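# Fold a napkin diagonally into a flat triangle

## Task

Fold the napkin along a diagonal so that one corner lands on the opposite corner, with the two matching within about a thumb's width. The result must be a low, fully spread triangle lying flat to the side away from the fold, entirely on the table and not touching any arm base or its mounts. It must hold that shape by itself after the robot lets go. The moved corner may be placed or dropped into position, but it fails if the cloth comes free of a gripper while that gripper is sweeping sideways fast enough to throw it, even if the other gripper then catches it. At the end, once the scene has settled, both arms and their hands must hang free in the air and touch nothing during the final second.

## Robot and tools

Robot: two arms, left_arm and right_arm, each with six joints and a parallel two-finger gripper. Every row, target and joint list uses this joint order for each arm: shoulder, elbow, waist, wrist pitch, wrist yaw, wrist roll. Follow that order even where a sentence names the joints differently.

Frame: a single scene frame for both arms. Its origin sits on the table top midway between the arms, +z is up, +x points out over the table, and left_arm sits toward +y. The names left and right do not mean the left or right of any picture. The state line (left_arm: ... | right_arm: ...) prints each gripper's end_effector_position in metres and end_effector_quat_wxyz. That point lies between the finger pads, roughly 1 cm back from the tips. Printed positions may be off, more so at long reach. In the gripper's own frame the fingers point along +z and open and close along y.

A row is 14 numbers, each from -1 to 1, with both arms always present: left_arm's six joint values then its opening, then the same seven for right_arm. Joint values are scaled: 1.0 equals 1.202 rad for waist, 1.258 for shoulder, 1.238 for elbow, 2.073 for wrist pitch, 2.022 for wrist yaw and for wrist roll. The opening number is absolute, not an offset: +1 fully open, -1 closed.

execute_actions(actions): a list of actions run in turn. An action is a table of at most 15 rows, one row per 1/30 s step; if fewer rows are given, the last repeats until 15 steps have passed. The joint numbers are offsets from where each joint stood when that action began (for a call's first action, the angles in the latest reported state), not from the previous row. An empty list just returns state and images.

move(target, speed, blocking): target is one 14-number row whose joint values are offsets from the Joint positions in the most recent result that printed them. Every joint follows a path to its target, all at the same fraction complete, so hands travel on curves; the paths take 0.5 to 10 s and ignore obstacles and the other arm. speed (rad/s, 0.01 to 2, default 0.5) caps the joint with the most distance to cover. Finger values are applied immediately. blocking=false returns after 0.5 s while motion continues; then only wait or stop are accepted until a result shows the move ended. The result adds a move: line giving the ending (done, off_target, moving, held, fault), limits=held or limits=none, and each arm's joint furthest from its target.

wait(seconds): 0 to 10; arms keep their last command; a running move goes on and the wait ends early when it finishes. stop: brakes a running move, needing some room; fingers carry on. zoom_image(camera, region): camera is cam_high, cam_low, cam_left_wrist or cam_right_wrist; region is [x0, y0, x1, y1] in pixels of that camera's latest 504x504 image, origin top-left, no larger than 504 by 504. finished_scene(scene): pass the current scene's number to end it; irreversible.

Stated joint ranges in rad: waist -2.618 to 3.054, shoulder 0.000 to 3.142, elbow 0.000 to 3.142, wrist pitch -1.571 to 1.571, wrist yaw -1.571 to 1.571, wrist roll -2.094 to 2.094. Real ends may differ by up to 0.036 rad. An action that pushes a joint more than 0.036 rad beyond a stated end is rejected for both arms; if a call's first action fails this, nothing in the call runs. A joint stopped at its real end produces the line joint sent to its limit; no such line does not prove more travel exists.

Motion limits: each step, a joint's target stays within a lead of its measured angle (waist 0.202, shoulder 0.258, elbow 0.238, wrist pitch 0.573, wrist yaw and roll 0.522 rad), and targets are scaled back if they would put the gripper over 70 mm from where it is. Big offsets therefore take several actions; finish an incomplete one in the next action. Joint targets in a result shows what joints currently aim at. Zero offsets can let an arm droop: in the first call of a reply send offsets back to the desired angles, then zeros, adding more when a joint still falls short. joint command not followed means a clearance check altered some joint targets.

Result lines: Joint positions and Joint velocities list per arm the six joints (rad, rad/s) plus the finger-pad gap (m; 0.094 fully open). grip_measured is the opening on the command scale, each gripper off by up to about 1 mm. To hold cloth, command about 0.03 below grip_measured; less grips lighter. Thin cloth receives reduced force. Torque readings are total drive output with offsets and noise. MOTOR HOT appears from 75 °C; at 90 °C that arm stops for 10 s, and at 100 °C it goes limp and falls (OVER-TEMPERATURE FAULT). Avoid long loaded holds.

Avoid: arms striking or pressing each other, fast or deep presses into the table, releasing the corner during a quick sideways motion, dropping or slamming things. Finish with grippers open and lifted clear of napkin and table.

Each tool is called after "Call:" as name([rows], argument=value, ...), one row to a line, values as JSON.

## Session

Call:
execute_actions(actions=[])

Scene clock: 0.00 s.
left_arm: end_effector_position=(+0.3538, +0.3678, +0.4057) grip_measured=+1.000 end_effector_quat_wxyz=(+0.705, +0.007, +0.710, +0.001) | right_arm: end_effector_position=(+0.4202, +0.0073, +0.1423) grip_measured=-0.974 end_effector_quat_wxyz=(+0.301, -0.299, +0.900, +0.101)
Joint names: [shoulder, elbow, waist, wrist pitch, wrist yaw, wrist roll]
Joint positions: left_arm=[ 1.036  1.043  0.003 -0.014 -0.004  0.01   0.094] | right_arm=[ 1.787  1.406  0.546 -0.544 -0.036 -0.045  0.001]
Joint velocities: left_arm=[-0.012  0.002 -0.002 -0.051 -0.022 -0.037  0.   ] | right_arm=[-0.002 -0.007  0.017 -0.007 -0.022  0.007  0.   ]
Joint torques (N m, as the arm reports them, + toward a larger angle): no reading
Motor temperatures (°C, as the motors report them): left_arm=[28 26 26 27 27 28] | right_arm=[27 27 30 28 28 27]
Joint targets: left_arm=[1.027 1.057 0.003 -0.003 -0.004 0.008] | right_arm=[1.770 1.420 0.546 -0.534 -0.039 -0.044]

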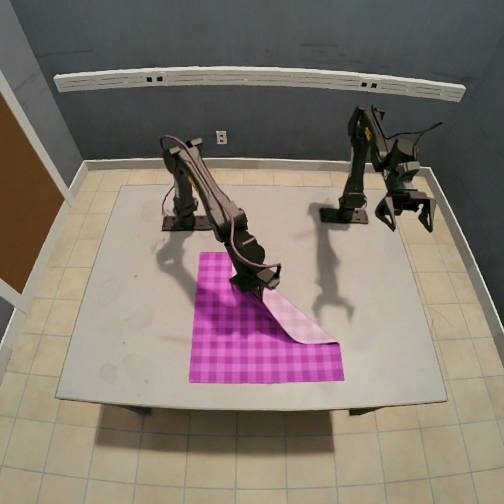

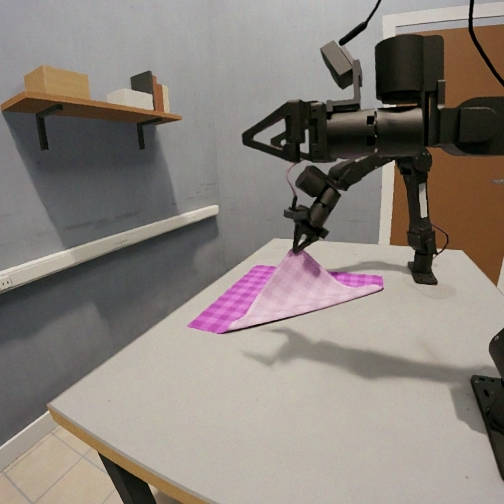

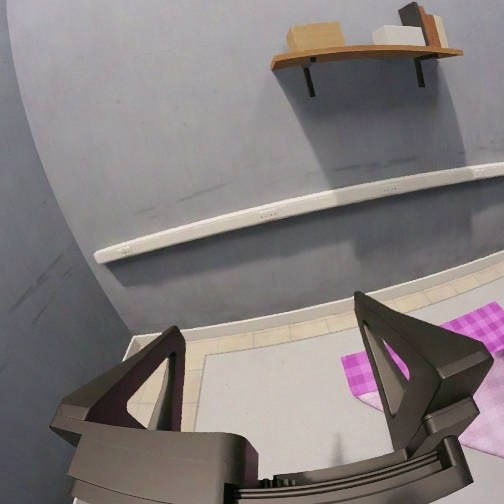

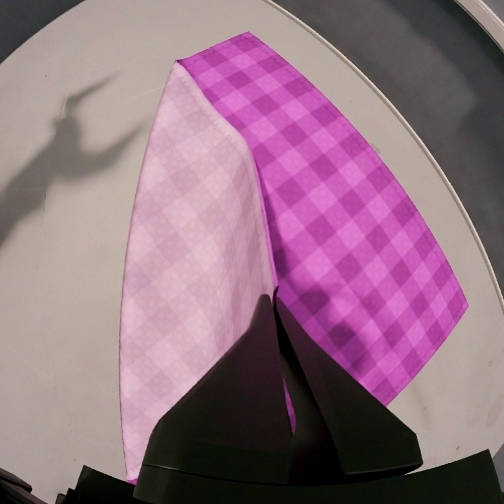

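Call:
move(target=[0,0.01,0,0,0,0,1, 0.08,0.16,-0.17,0,0,0,-1], speed=0.2)

Scene clock: 4.97 s.
left_arm: end_effector_position=(+0.3538, +0.3678, +0.4054) grip_measured=+1.000 end_effector_quat_wxyz=(+0.704, +0.007, +0.710, +0.001) | right_arm: end_effector_position=(+0.5027, -0.0623, +0.1603) grip_measured=-0.974 end_effector_quat_wxyz=(+0.338, -0.205, +0.915, +0.074)
Joint names: [shoulder, elbow, waist, wrist pitch, wrist yaw, wrist roll]
Joint positions: left_arm=[ 1.036  1.043  0.003 -0.015 -0.004  0.01   0.094] | right_arm=[ 1.888  1.569  0.344 -0.545 -0.036 -0.045  0.001]
Joint velocities: left_arm=[ 0.002 -0.007 -0.027 -0.007  0.037  0.081  0.   ] | right_arm=[-0.002 -0.002 -0.007 -0.066 -0.007  0.022  0.001]
Joint torques (N m, as the arm reports them, + toward a larger angle): left_arm=[-2.22  7.34  0.01  1.6   0.    0.01] | right_arm=[-10.04  11.75  -0.22   1.51   0.01  -0.02]
Motor temperatures (°C, as the motors report them): left_arm=[28 27 26 29 27 28] | right_arm=[29 28 30 29 28 27]
Joint targets: left_arm=[1.036 1.055 0.003 -0.014 -0.004 0.010] | right_arm=[1.888 1.604 0.342 -0.544 -0.036 -0.045]
move: off_target (right_arm); limits=none; left_arm: farthest joint: the elbow, 0.012 radians from its target (0.012 radians at the start); right_arm: farthest joint: the elbow, 0.035 radians from its target (0.199 radians at the start)

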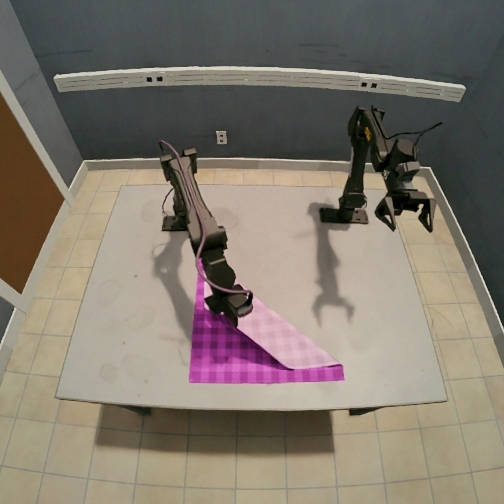

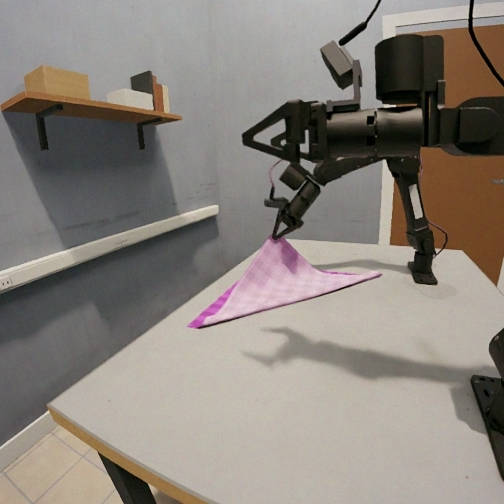

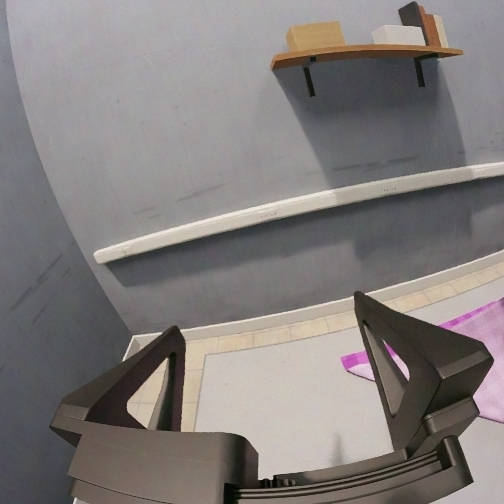

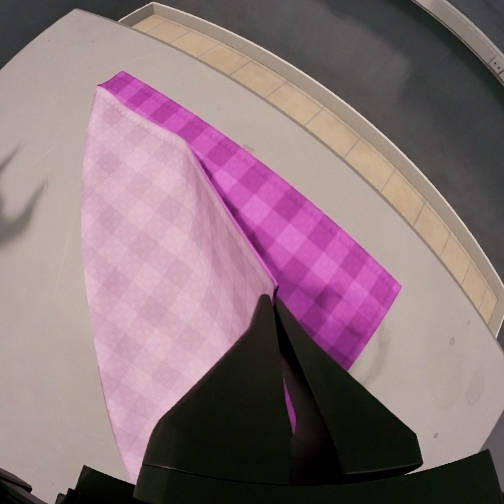

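Call:
move(target=[0,0.01,0,0,0,0,1, 0.245,0.22,-0.146,0,0,0,-1], speed=0.2)

Scene clock: 10.00 s.
left_arm: end_effector_position=(+0.3538, +0.3678, +0.4051) grip_measured=+1.000 end_effector_quat_wxyz=(+0.704, +0.007, +0.710, +0.001) | right_arm: end_effector_position=(+0.5841, -0.1347, +0.0902) grip_measured=-0.974 end_effector_quat_wxyz=(+0.305, -0.127, +0.943, +0.042)
Joint names: [shoulder, elbow, waist, wrist pitch, wrist yaw, wrist roll]
Joint positions: left_arm=[ 1.036  1.043  0.003 -0.016 -0.004  0.01   0.094] | right_arm=[ 2.204  1.805  0.173 -0.546 -0.036 -0.045  0.001]
Joint velocities: left_arm=[ 0.007 -0.002  0.012  0.007 -0.022 -0.007  0.   ] | right_arm=[ 0.002  0.027  0.012 -0.051 -0.022 -0.037  0.001]
Joint torques (N m, as the arm reports them, + toward a larger angle): left_arm=[-2.27  7.32  0.05  1.6   0.01 -0.01] | right_arm=[-13.04  11.7   -0.27   1.39   0.01  -0.02]
Motor temperatures (°C, as the motors report them): left_arm=[28 28 26 30 27 28] | right_arm=[30 30 30 29 28 27]
Joint targets: left_arm=[1.036 1.055 0.003 -0.015 -0.004 0.010] | right_arm=[2.197 1.841 0.169 -0.545 -0.036 -0.045]
move: off_target (right_arm); limits=none; left_arm: farthest joint: the elbow, 0.012 radians from its target (0.012 radians at the start); right_arm: farthest joint: the elbow, 0.036 radians from its target (0.273 radians at the start)

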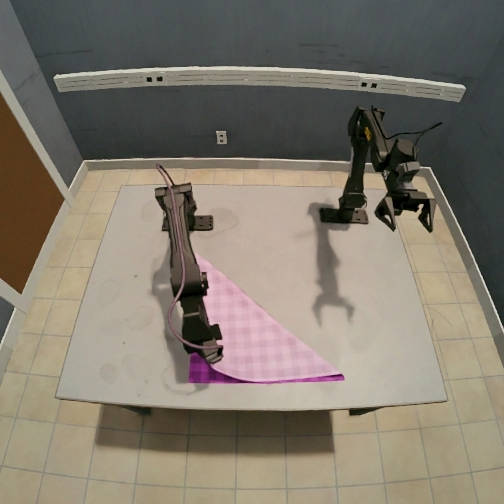

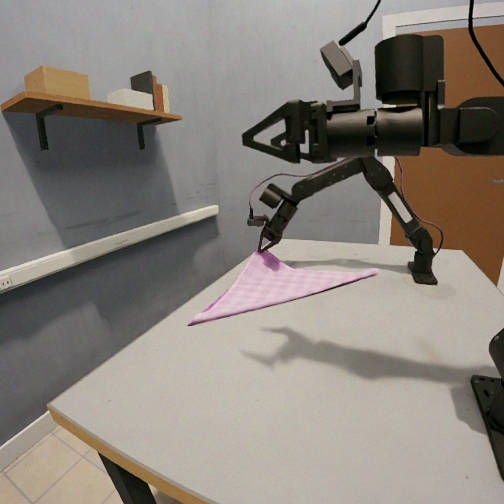

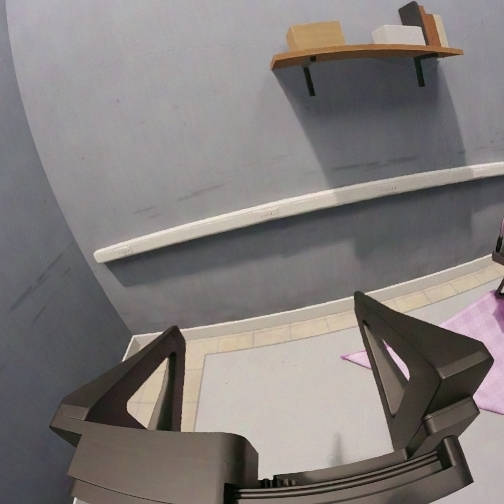

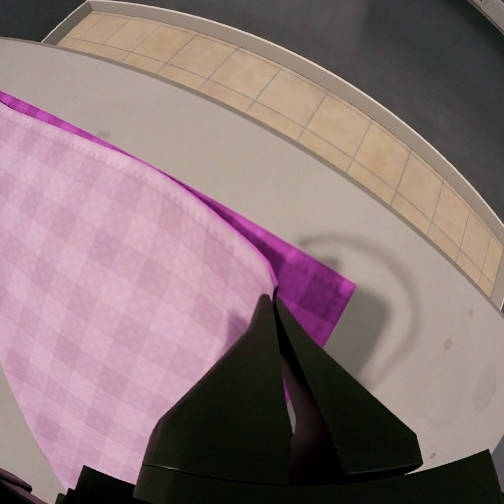

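Call:
move(target=[0,0.01,0,0,0,0,1, 0.143,0.145,-0.059,0,0,0,-1], speed=0.15)

Call:
zoom_image(camera="cam_high", region=[150, 230, 370, 410])

Scene clock: 13.17 s.
left_arm: end_effector_position=(+0.3538, +0.3678, +0.4048) grip_measured=+1.000 end_effector_quat_wxyz=(+0.703, +0.007, +0.711, +0.001) | right_arm: end_effector_position=(+0.6167, -0.1673, +0.0405) grip_measured=-0.974 end_effector_quat_wxyz=(+0.285, -0.097, +0.953, +0.031)
Joint names: [shoulder, elbow, waist, wrist pitch, wrist yaw, wrist roll]
Joint positions: left_arm=[ 1.036  1.043  0.003 -0.017 -0.004  0.01   0.094] | right_arm=[ 2.39   1.948  0.108 -0.547 -0.036 -0.045  0.001]
Joint velocities: left_arm=[-0.012  0.007  0.002 -0.081  0.051 -0.037  0.   ] | right_arm=[-0.002 -0.007 -0.007  0.037  0.022 -0.066  0.001]
Joint torques (N m, as the arm reports them, + toward a larger angle): left_arm=[-2.29  7.41 -0.02  1.6   0.01  0.01] | right_arm=[-14.19  11.63  -0.56   1.32   0.    -0.02]
Motor temperatures (°C, as the motors report them): left_arm=[28 28 26 30 27 28] | right_arm=[32 30 30 30 28 27]
Joint targets: left_arm=[1.036 1.055 0.003 -0.016 -0.004 0.010] | right_arm=[2.384 1.984 0.102 -0.546 -0.036 -0.045]
move: off_target (right_arm); limits=none; left_arm: farthest joint: the elbow, 0.012 radians from its target (0.012 radians at the start); right_arm: farthest joint: the elbow, 0.037 radians from its target (0.180 radians at the start)

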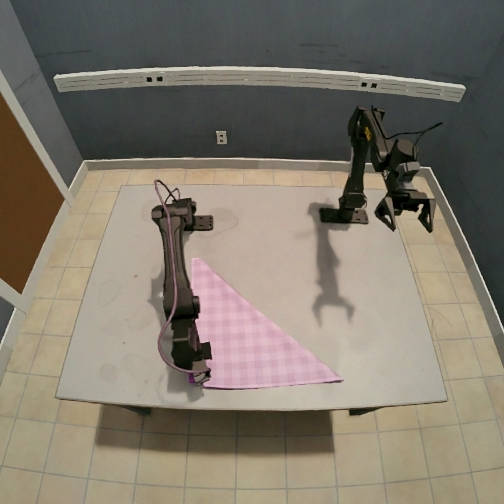

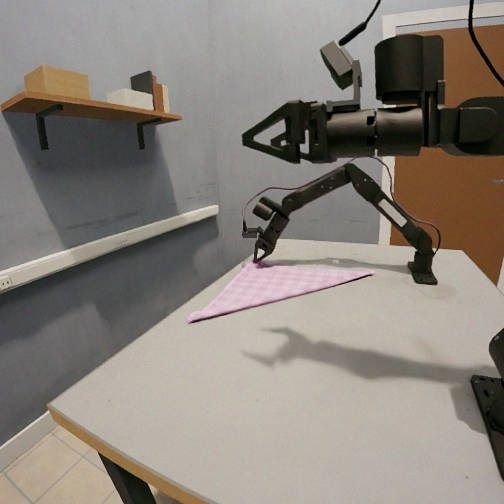

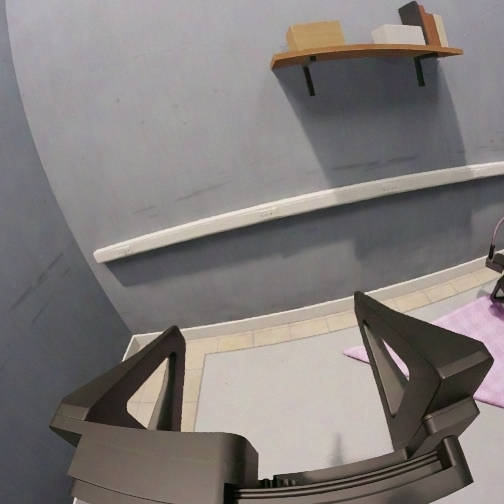

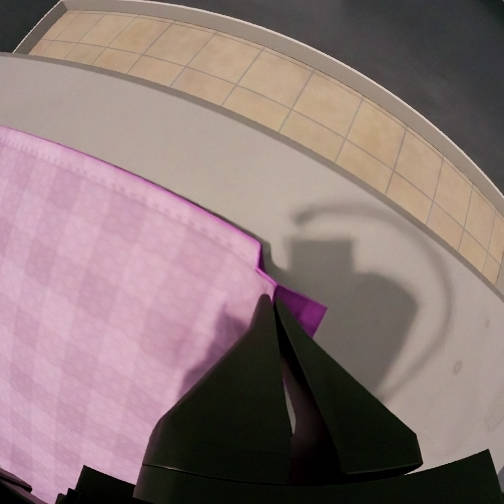

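Region (150, 230, 370, 410) of cam_high's 504x504 image, scaled by 2.291, with more detail than that image has; it fills the top 412 rows of this view, and the rest is white.

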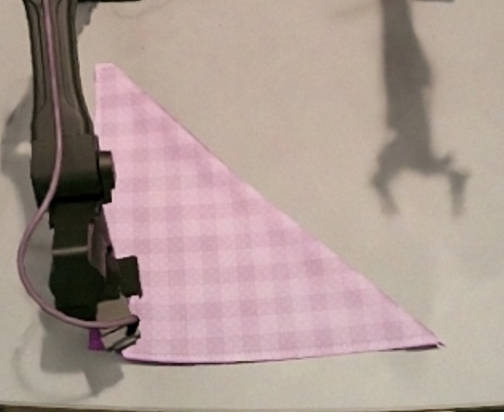

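Call:
move(target=[0,0.01,0,0,0,0,1, -0.056,-0.055,0.017,0,0,0,-1], speed=0.1)

Call:
zoom_image(camera="cam_high", region=[150, 230, 370, 410])

Scene clock: 15.73 s.
left_arm: end_effector_position=(+0.3538, +0.3678, +0.4045) grip_measured=+1.000 end_effector_quat_wxyz=(+0.703, +0.007, +0.711, +0.001) | right_arm: end_effector_position=(+0.6025, -0.1610, +0.0378) grip_measured=-0.974 end_effector_quat_wxyz=(+0.273, -0.104, +0.956, +0.033)
Joint names: [shoulder, elbow, waist, wrist pitch, wrist yaw, wrist roll]
Joint positions: left_arm=[ 1.036  1.043  0.003 -0.018 -0.004  0.01   0.094] | right_arm=[ 2.355  1.888  0.122 -0.547 -0.036 -0.045  0.001]
Joint velocities: left_arm=[ 0.002  0.002 -0.027  0.081 -0.022 -0.022  0.   ] | right_arm=[-0.012 -0.002 -0.017 -0.051 -0.066 -0.022  0.   ]
Joint torques (N m, as the arm reports them, + toward a larger angle): left_arm=[-2.25  7.38 -0.06  1.59  0.01  0.  ] | right_arm=[-16.06   7.75   0.64   1.29   0.    -0.02]
Motor temperatures (°C, as the motors report them): left_arm=[28 28 26 30 27 28] | right_arm=[33 30 30 30 28 27]
Joint targets: left_arm=[1.036 1.055 0.003 -0.017 -0.004 0.010] | right_arm=[2.320 1.880 0.128 -0.547 -0.036 -0.045]
move: off_target (right_arm); limits=none; left_arm: farthest joint: the elbow, 0.012 radians from its target (0.012 radians at the start); right_arm: farthest joint: the shoulder, 0.036 radians from its target (0.071 radians at the start)

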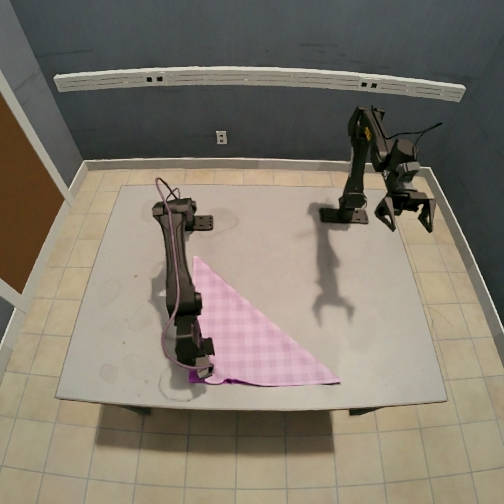

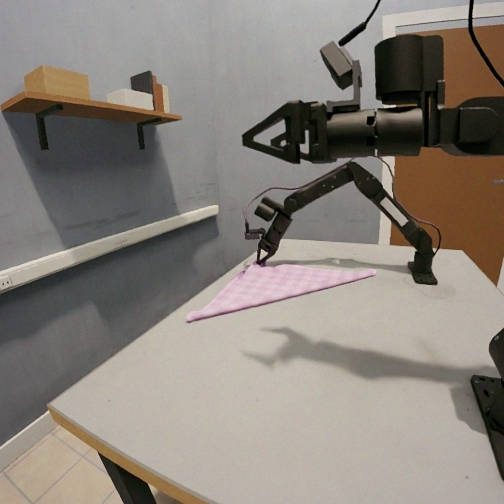

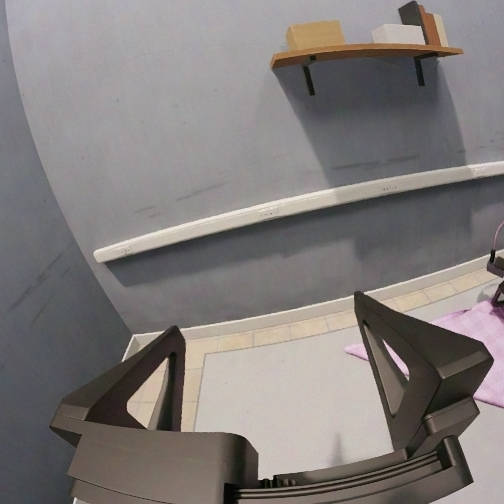

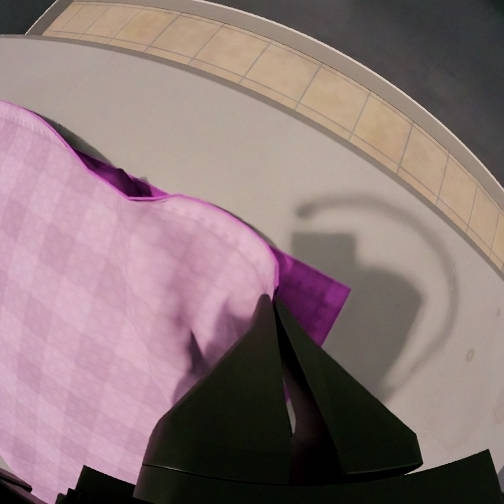

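Region (150, 230, 370, 410) of cam_high's 504x504 image, scaled by 2.291, with more detail than that image has; it fills the top 412 rows of this view, and the rest is white.

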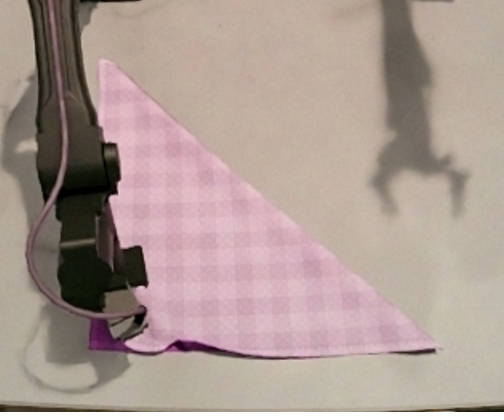

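Call:
move(target=[0,0.01,0,0,0,0,1, -0.04,0,-0.03,0,0,0,-1], speed=0.06)

Call:
zoom_image(camera="cam_high", region=[150, 230, 370, 410])

Scene clock: 17.83 s.
left_arm: end_effector_position=(+0.3538, +0.3678, +0.4043) grip_measured=+1.000 end_effector_quat_wxyz=(+0.703, +0.007, +0.712, +0.001) | right_arm: end_effector_position=(+0.6063, -0.1776, +0.0455) grip_measured=-0.974 end_effector_quat_wxyz=(+0.280, -0.090, +0.955, +0.029)
Joint names: [shoulder, elbow, waist, wrist pitch, wrist yaw, wrist roll]
Joint positions: left_arm=[ 1.036  1.043  0.003 -0.019 -0.004  0.01   0.094] | right_arm=[ 2.342  1.888  0.093 -0.547 -0.036 -0.045  0.001]
Joint velocities: left_arm=[-0.012  0.012  0.017 -0.037 -0.037 -0.022  0.   ] | right_arm=[-0.007  0.002  0.017 -0.007 -0.007  0.037  0.   ]
Joint torques (N m, as the arm reports them, + toward a larger angle): left_arm=[-2.25  7.37  0.02  1.61  0.01  0.01] | right_arm=[-16.06   8.45  -0.66   1.31  -0.01  -0.02]
Motor temperatures (°C, as the motors report them): left_arm=[28 28 26 31 27 28] | right_arm=[34 30 30 30 28 27]
Joint targets: left_arm=[1.036 1.055 0.003 -0.018 -0.004 0.010] | right_arm=[2.305 1.888 0.086 -0.547 -0.036 -0.045]
move: off_target (right_arm); limits=none; left_arm: farthest joint: the elbow, 0.012 radians from its target (0.012 radians at the start); right_arm: farthest joint: the shoulder, 0.037 radians from its target (0.051 radians at the start)

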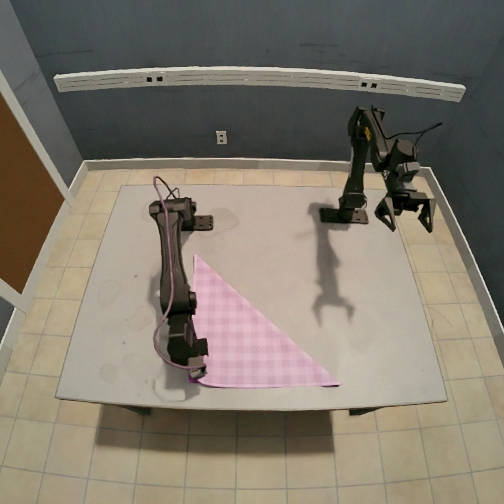

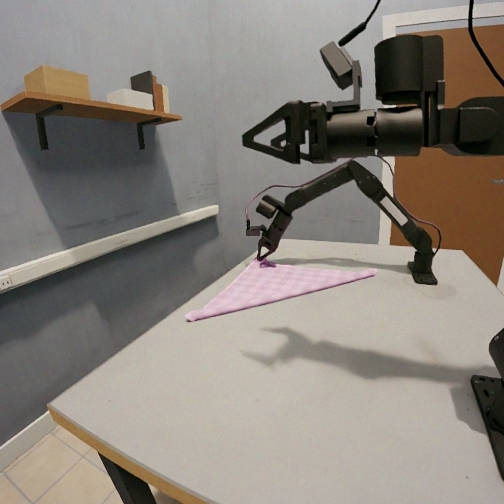

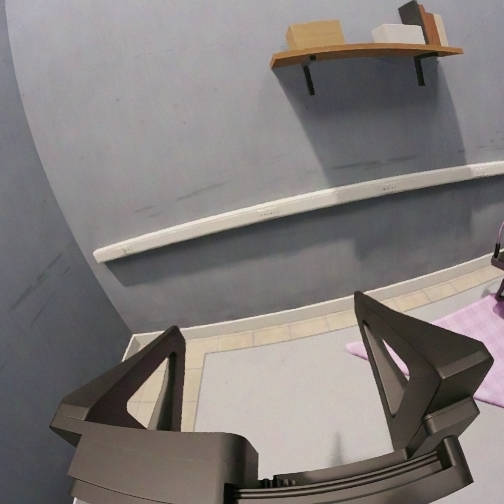

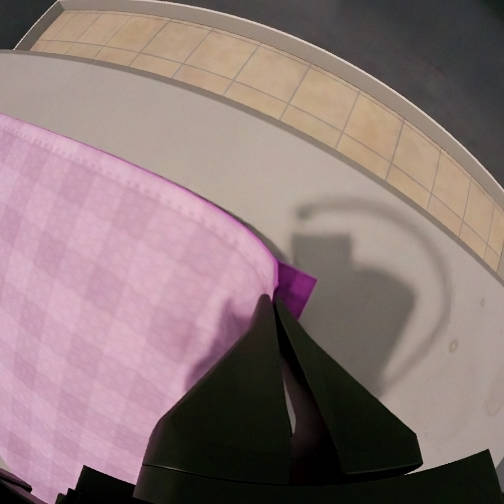

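Region (150, 230, 370, 410) of cam_high's 504x504 image, scaled by 2.291, with more detail than that image has; it fills the top 412 rows of this view, and the rest is white.

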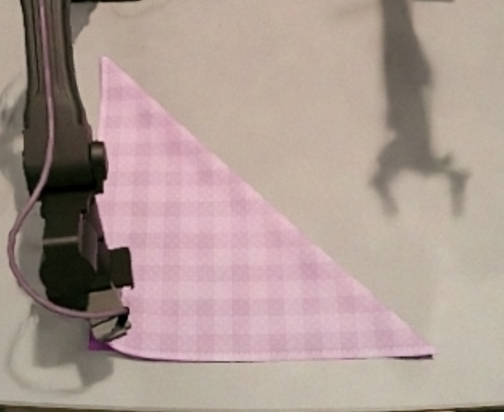

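Call:
move(target=[0,0.01,0,0,0,0,1, -0.163,-0.117,0.079,0,0,0,-1], speed=0.15)

Call:
zoom_image(camera="cam_high", region=[150, 230, 370, 410])

Scene clock: 20.93 s.
left_arm: end_effector_position=(+0.3538, +0.3678, +0.4040) grip_measured=+1.000 end_effector_quat_wxyz=(+0.702, +0.007, +0.712, +0.001) | right_arm: end_effector_position=(+0.5707, -0.1321, +0.0870) grip_measured=-0.974 end_effector_quat_wxyz=(+0.295, -0.132, +0.945, +0.043)
Joint names: [shoulder, elbow, waist, wrist pitch, wrist yaw, wrist roll]
Joint positions: left_arm=[ 1.036  1.043  0.003 -0.02  -0.004  0.01   0.094] | right_arm=[ 2.17   1.75   0.182 -0.547 -0.036 -0.045  0.001]
Joint velocities: left_arm=[ 0.017  0.002  0.007  0.022 -0.037 -0.007  0.   ] | right_arm=[ 0.007  0.002 -0.012 -0.095 -0.037 -0.066 -0.   ]
Joint torques (N m, as the arm reports them, + toward a larger angle): left_arm=[-2.29  7.43 -0.01  1.6   0.    0.01] | right_arm=[-14.73   7.98   0.58   1.35  -0.01  -0.02]
Motor temperatures (°C, as the motors report them): left_arm=[28 29 26 31 27 28] | right_arm=[35 30 30 30 28 27]
Joint targets: left_arm=[1.036 1.055 0.003 -0.019 -0.004 0.010] | right_arm=[2.137 1.744 0.188 -0.547 -0.036 -0.045]
move: off_target (right_arm); limits=none; left_arm: farthest joint: the elbow, 0.012 radians from its target (0.012 radians at the start); right_arm: farthest joint: the shoulder, 0.033 radians from its target (0.205 radians at the start)

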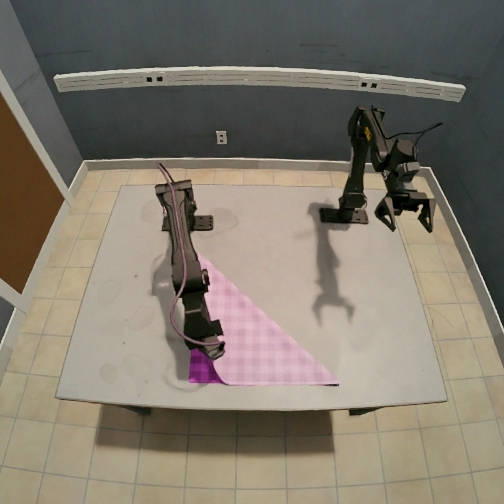

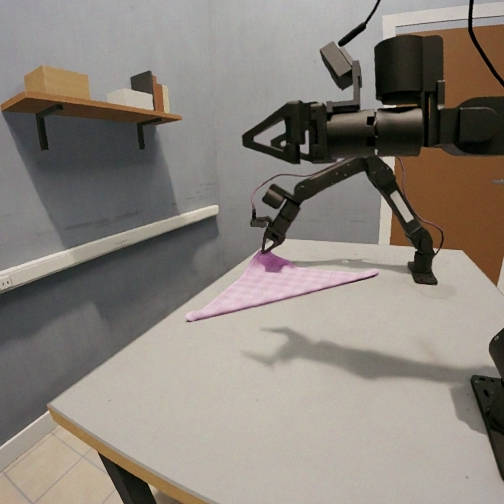

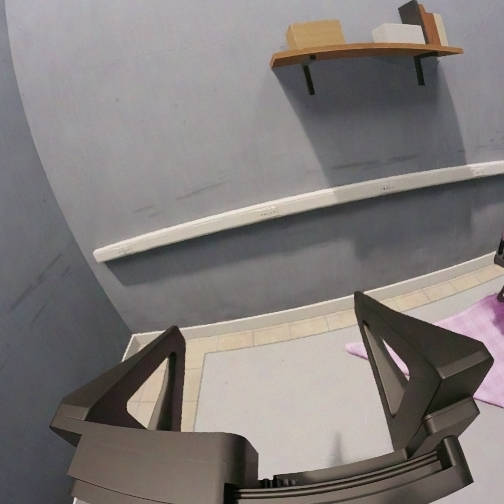

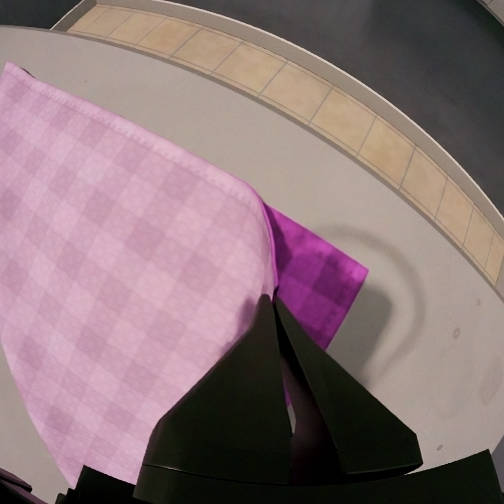

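Region (150, 230, 370, 410) of cam_high's 504x504 image, scaled by 2.291, with more detail than that image has; it fills the top 412 rows of this view, and the rest is white.

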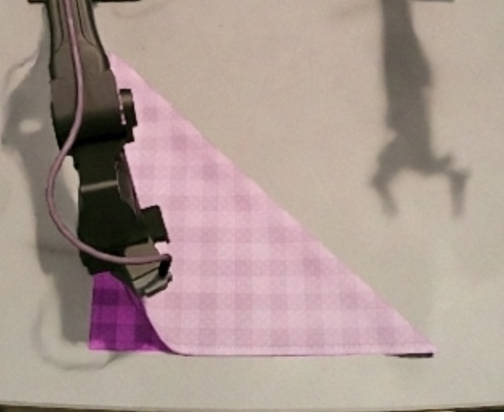

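Call:
move(target=[0,0.01,0,0,0,0,1, -0.29,-0.2,0.225,0,0,0,-1], speed=0.25)

Call:
zoom_image(camera="cam_high", region=[150, 230, 370, 410])

Scene clock: 24.20 s.
left_arm: end_effector_position=(+0.3538, +0.3678, +0.4037) grip_measured=+1.000 end_effector_quat_wxyz=(+0.702, +0.007, +0.712, +0.001) | right_arm: end_effector_position=(+0.4657, -0.0208, +0.1610) grip_measured=-0.974 end_effector_quat_wxyz=(+0.329, -0.253, +0.905, +0.091)
Joint names: [shoulder, elbow, waist, wrist pitch, wrist yaw, wrist roll]
Joint positions: left_arm=[ 1.036  1.043  0.003 -0.022 -0.004  0.01   0.094] | right_arm=[ 1.836  1.509  0.45  -0.548 -0.035 -0.045  0.001]
Joint velocities: left_arm=[-0.007 -0.002 -0.002 -0.051 -0.037 -0.022  0.   ] | right_arm=[ 0.002 -0.027 -0.032  0.007 -0.051 -0.007 -0.002]
Joint torques (N m, as the arm reports them, + toward a larger angle): left_arm=[-2.33  7.39 -0.03  1.62  0.    0.03] | right_arm=[-11.81   8.2    0.32   1.51  -0.01  -0.02]
Motor temperatures (°C, as the motors report them): left_arm=[28 29 26 31 27 28] | right_arm=[36 30 30 30 28 27]
Joint targets: left_arm=[1.036 1.055 0.003 -0.020 -0.004 0.010] | right_arm=[1.805 1.503 0.453 -0.547 -0.036 -0.045]
move: off_target (right_arm); limits=none; left_arm: farthest joint: the elbow, 0.012 radians from its target (0.012 radians at the start); right_arm: farthest joint: the shoulder, 0.031 radians from its target (0.365 radians at the start)

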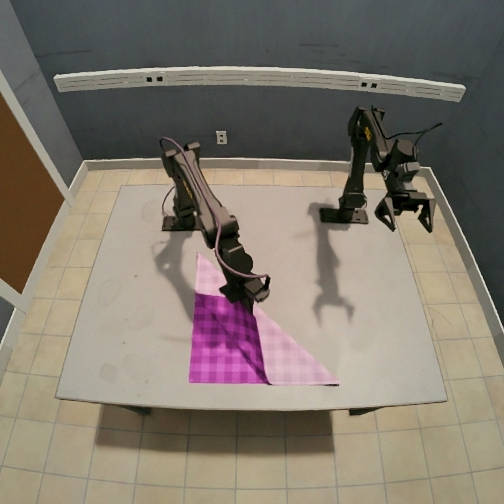

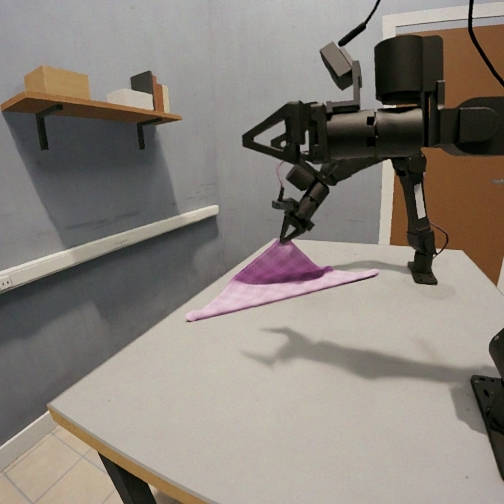

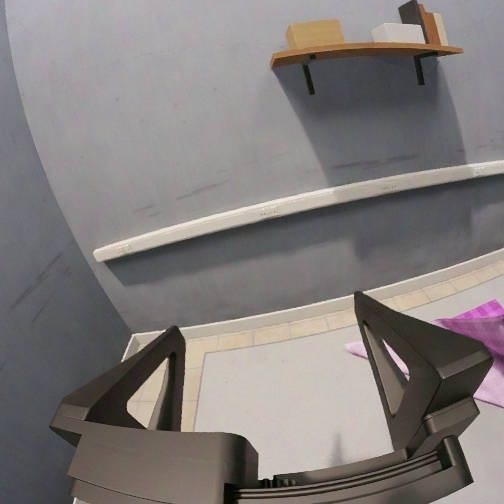

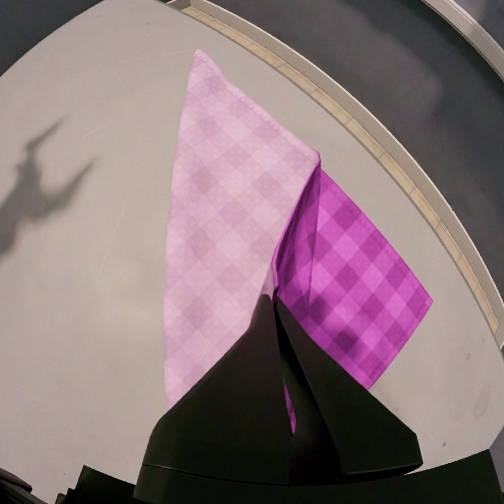

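Region (150, 230, 370, 410) of cam_high's 504x504 image, scaled by 2.291, with more detail than that image has; it fills the top 412 rows of this view, and the rest is white.

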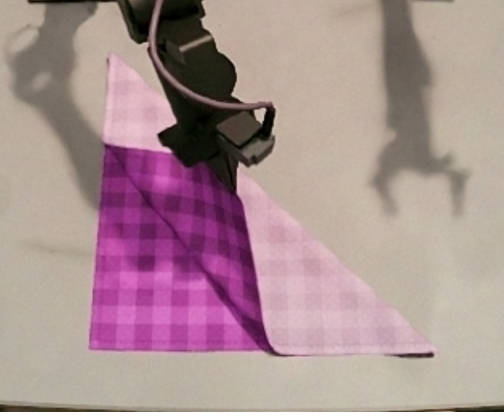

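Call:
move(target=[0,0.01,0,0,0,0,1, 0.387,0.321,-0.28,0,0,0,-1], speed=0.25)

Call:
zoom_image(camera="cam_high", region=[150, 230, 370, 410])

Scene clock: 29.00 s.
left_arm: end_effector_position=(+0.3538, +0.3678, +0.4034) grip_measured=+1.000 end_effector_quat_wxyz=(+0.701, +0.007, +0.713, +0.001) | right_arm: end_effector_position=(+0.5999, -0.1669, +0.0435) grip_measured=-0.974 end_effector_quat_wxyz=(+0.275, -0.099, +0.956, +0.031)
Joint names: [shoulder, elbow, waist, wrist pitch, wrist yaw, wrist roll]
Joint positions: left_arm=[ 1.036  1.043  0.003 -0.023 -0.004  0.01   0.094] | right_arm=[ 2.333  1.87   0.113 -0.549 -0.034 -0.045  0.001]
Joint velocities: left_arm=[-0.017  0.017 -0.002 -0.007 -0.007 -0.066  0.   ] | right_arm=[ 0.017  0.012  0.002  0.066 -0.007 -0.051  0.001]
Joint torques (N m, as the arm reports them, + toward a larger angle): left_arm=[-2.28  7.31 -0.06  1.61  0.01  0.02] | right_arm=[-13.99  11.58   0.01   1.3   -0.01  -0.02]
Motor temperatures (°C, as the motors report them): left_arm=[28 29 26 32 27 28] | right_arm=[36 30 30 31 28 27]
Joint targets: left_arm=[1.036 1.055 0.003 -0.021 -0.004 0.010] | right_arm=[2.323 1.907 0.113 -0.548 -0.035 -0.045]
move: off_target (right_arm); limits=none; left_arm: farthest joint: the elbow, 0.012 radians from its target (0.012 radians at the start); right_arm: farthest joint: the elbow, 0.036 radians from its target (0.397 radians at the start)

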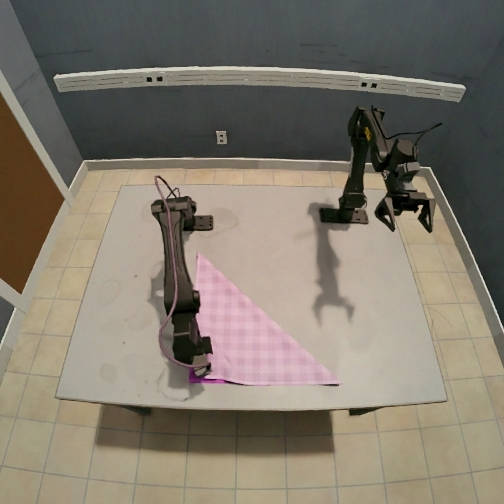

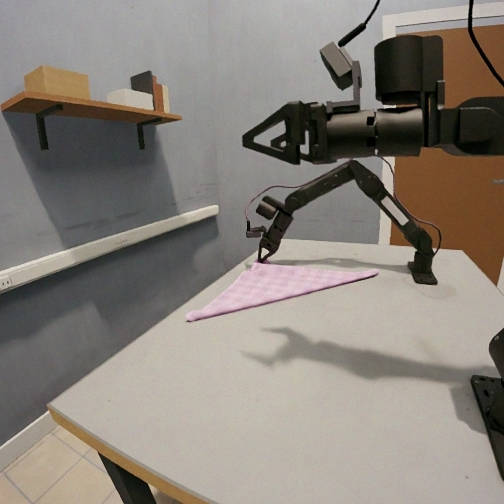

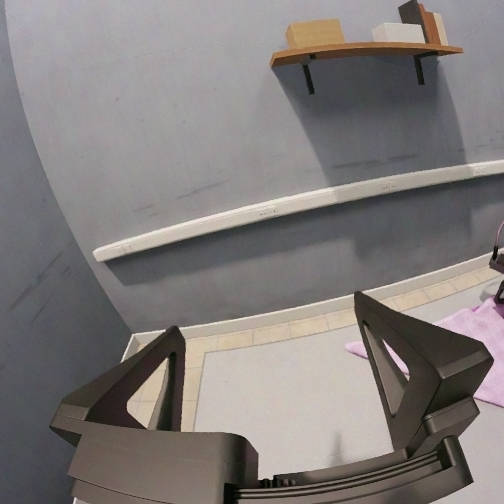

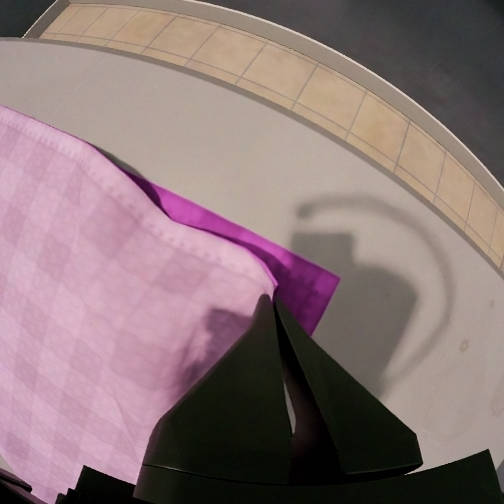

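Region (150, 230, 370, 410) of cam_high's 504x504 image, scaled by 2.291, with more detail than that image has; it fills the top 412 rows of this view, and the rest is white.

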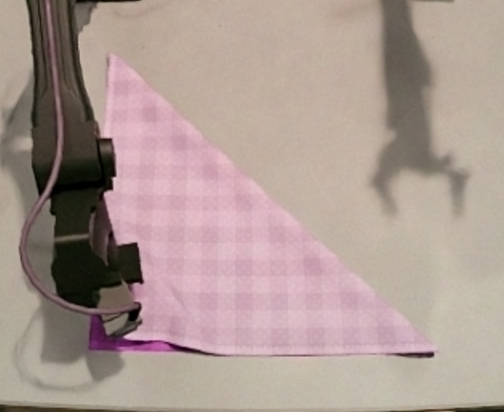

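Call:
move(target=[0,0.01,0,0,0,0,1, 0.012,0.058,-0.003,0,0,0,-1], speed=0.08)

Call:
move(target=[0,0.01,0,0,0,0,1, -0.008,0.029,0,0,0,0,0.2])

Scene clock: 33.67 s.
left_arm: end_effector_position=(+0.3538, +0.3678, +0.4030) grip_measured=+1.000 end_effector_quat_wxyz=(+0.701, +0.007, +0.713, +0.001) | right_arm: end_effector_position=(+0.6087, -0.1656, +0.0476) grip_measured=-0.974 end_effector_quat_wxyz=(+0.284, -0.099, +0.953, +0.031)
Joint names: [shoulder, elbow, waist, wrist pitch, wrist yaw, wrist roll]
Joint positions: left_arm=[ 1.036  1.043  0.003 -0.024 -0.004  0.01   0.094] | right_arm=[ 2.352  1.909  0.113 -0.55  -0.034 -0.045  0.001]
Joint velocities: left_arm=[ 0.012 -0.007 -0.012  0.022 -0.051 -0.11   0.   ] | right_arm=[ 0.002 -0.022 -0.017  0.007 -0.022 -0.007 -0.001]
Joint torques (N m, as the arm reports them, + toward a larger angle): left_arm=[-2.22  7.31  0.06  1.61  0.01  0.  ] | right_arm=[-13.69  11.27  -0.32   1.32   0.    -0.02]
Motor temperatures (°C, as the motors report them): left_arm=[28 29 26 32 27 28] | right_arm=[37 31 30 31 28 27]
Joint targets: left_arm=[1.036 1.055 0.003 -0.023 -0.004 0.010] | right_arm=[2.348 1.942 0.109 -0.549 -0.034 -0.045]
move: off_target (right_arm); limits=none; left_arm: farthest joint: the elbow, 0.012 radians from its target (0.012 radians at the start); right_arm: farthest joint: the elbow, 0.032 radians from its target (0.072 radians at the start)

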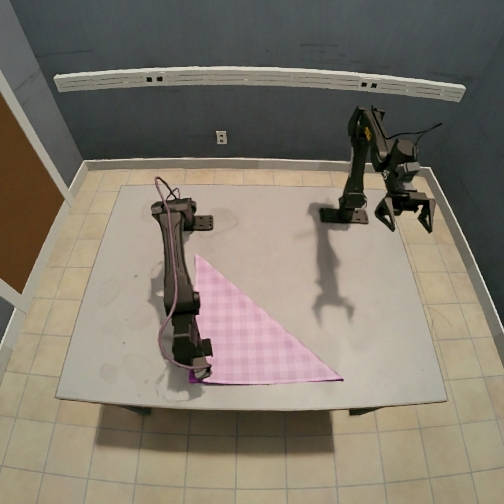

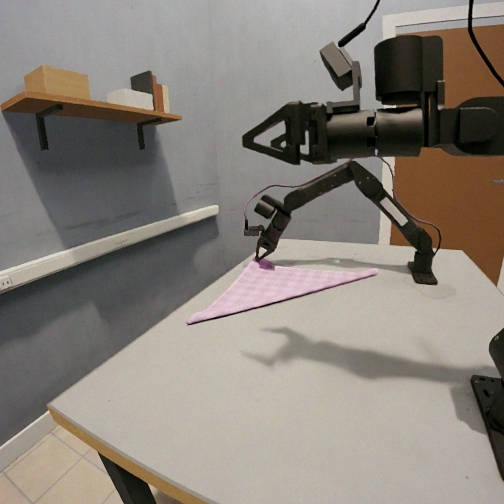

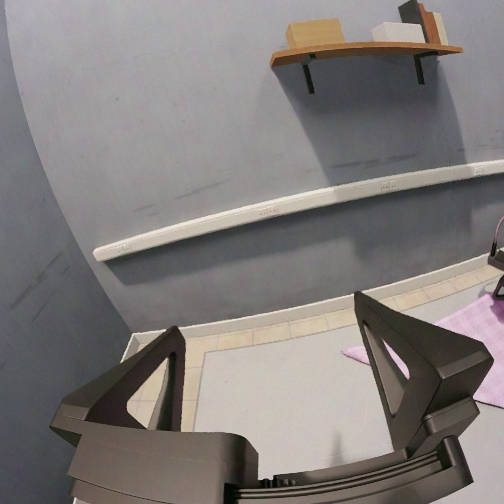

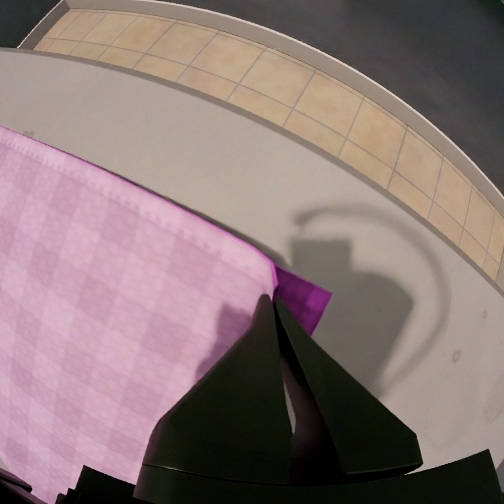

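Scene clock: 34.37 s.
left_arm: end_effector_position=(+0.3538, +0.3678, +0.4027) grip_measured=+1.000 end_effector_quat_wxyz=(+0.700, +0.007, +0.714, +0.001) | right_arm: end_effector_position=(+0.6087, -0.1656, +0.0476) grip_measured=+0.198 end_effector_quat_wxyz=(+0.284, -0.099, +0.953, +0.031)
Joint names: [shoulder, elbow, waist, wrist pitch, wrist yaw, wrist roll]
Joint positions: left_arm=[ 1.036  1.043  0.003 -0.025 -0.004  0.01   0.094] | right_arm=[ 2.352  1.909  0.113 -0.55  -0.034 -0.045  0.056]
Joint velocities: left_arm=[ 0.012 -0.002  0.007  0.007 -0.051  0.007  0.   ] | right_arm=[-0.002 -0.002  0.032  0.022 -0.007 -0.066  0.   ]
Joint torques (N m, as the arm reports them, + toward a larger angle): left_arm=[-2.24  7.37 -0.06  1.61 -0.01  0.  ] | right_arm=[-14.17  11.59   0.04   1.32   0.    -0.02]
Motor temperatures (°C, as the motors report them): left_arm=[28 29 26 32 27 28] | right_arm=[37 31 30 31 28 27]
Joint targets: left_arm=[1.036 1.055 0.003 -0.024 -0.004 0.010] | right_arm=[2.342 1.945 0.113 -0.550 -0.034 -0.045]
move: off_target (right_arm); limits=none; left_arm: farthest joint: the elbow, 0.012 radians from its target (0.012 radians at the start); right_arm: farthest joint: the elbow, 0.035 radians from its target (0.035 radians at the start)

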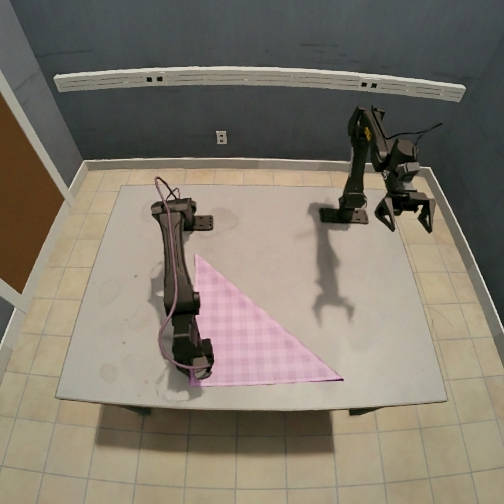

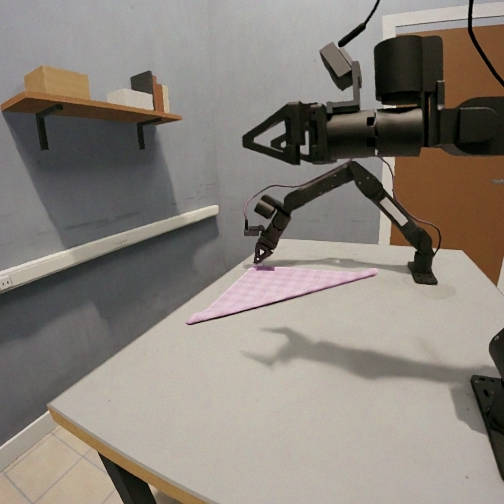

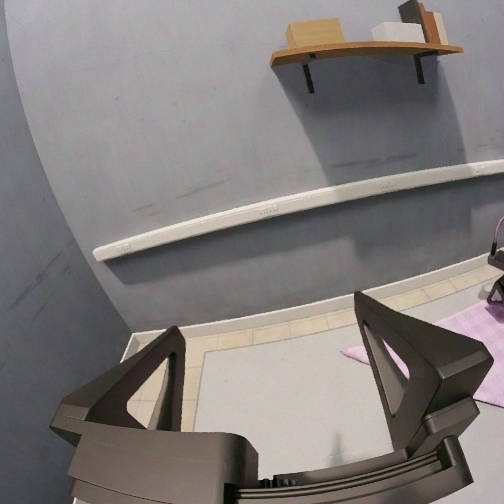

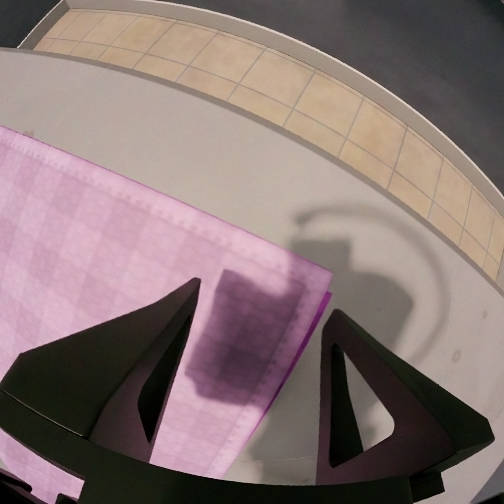

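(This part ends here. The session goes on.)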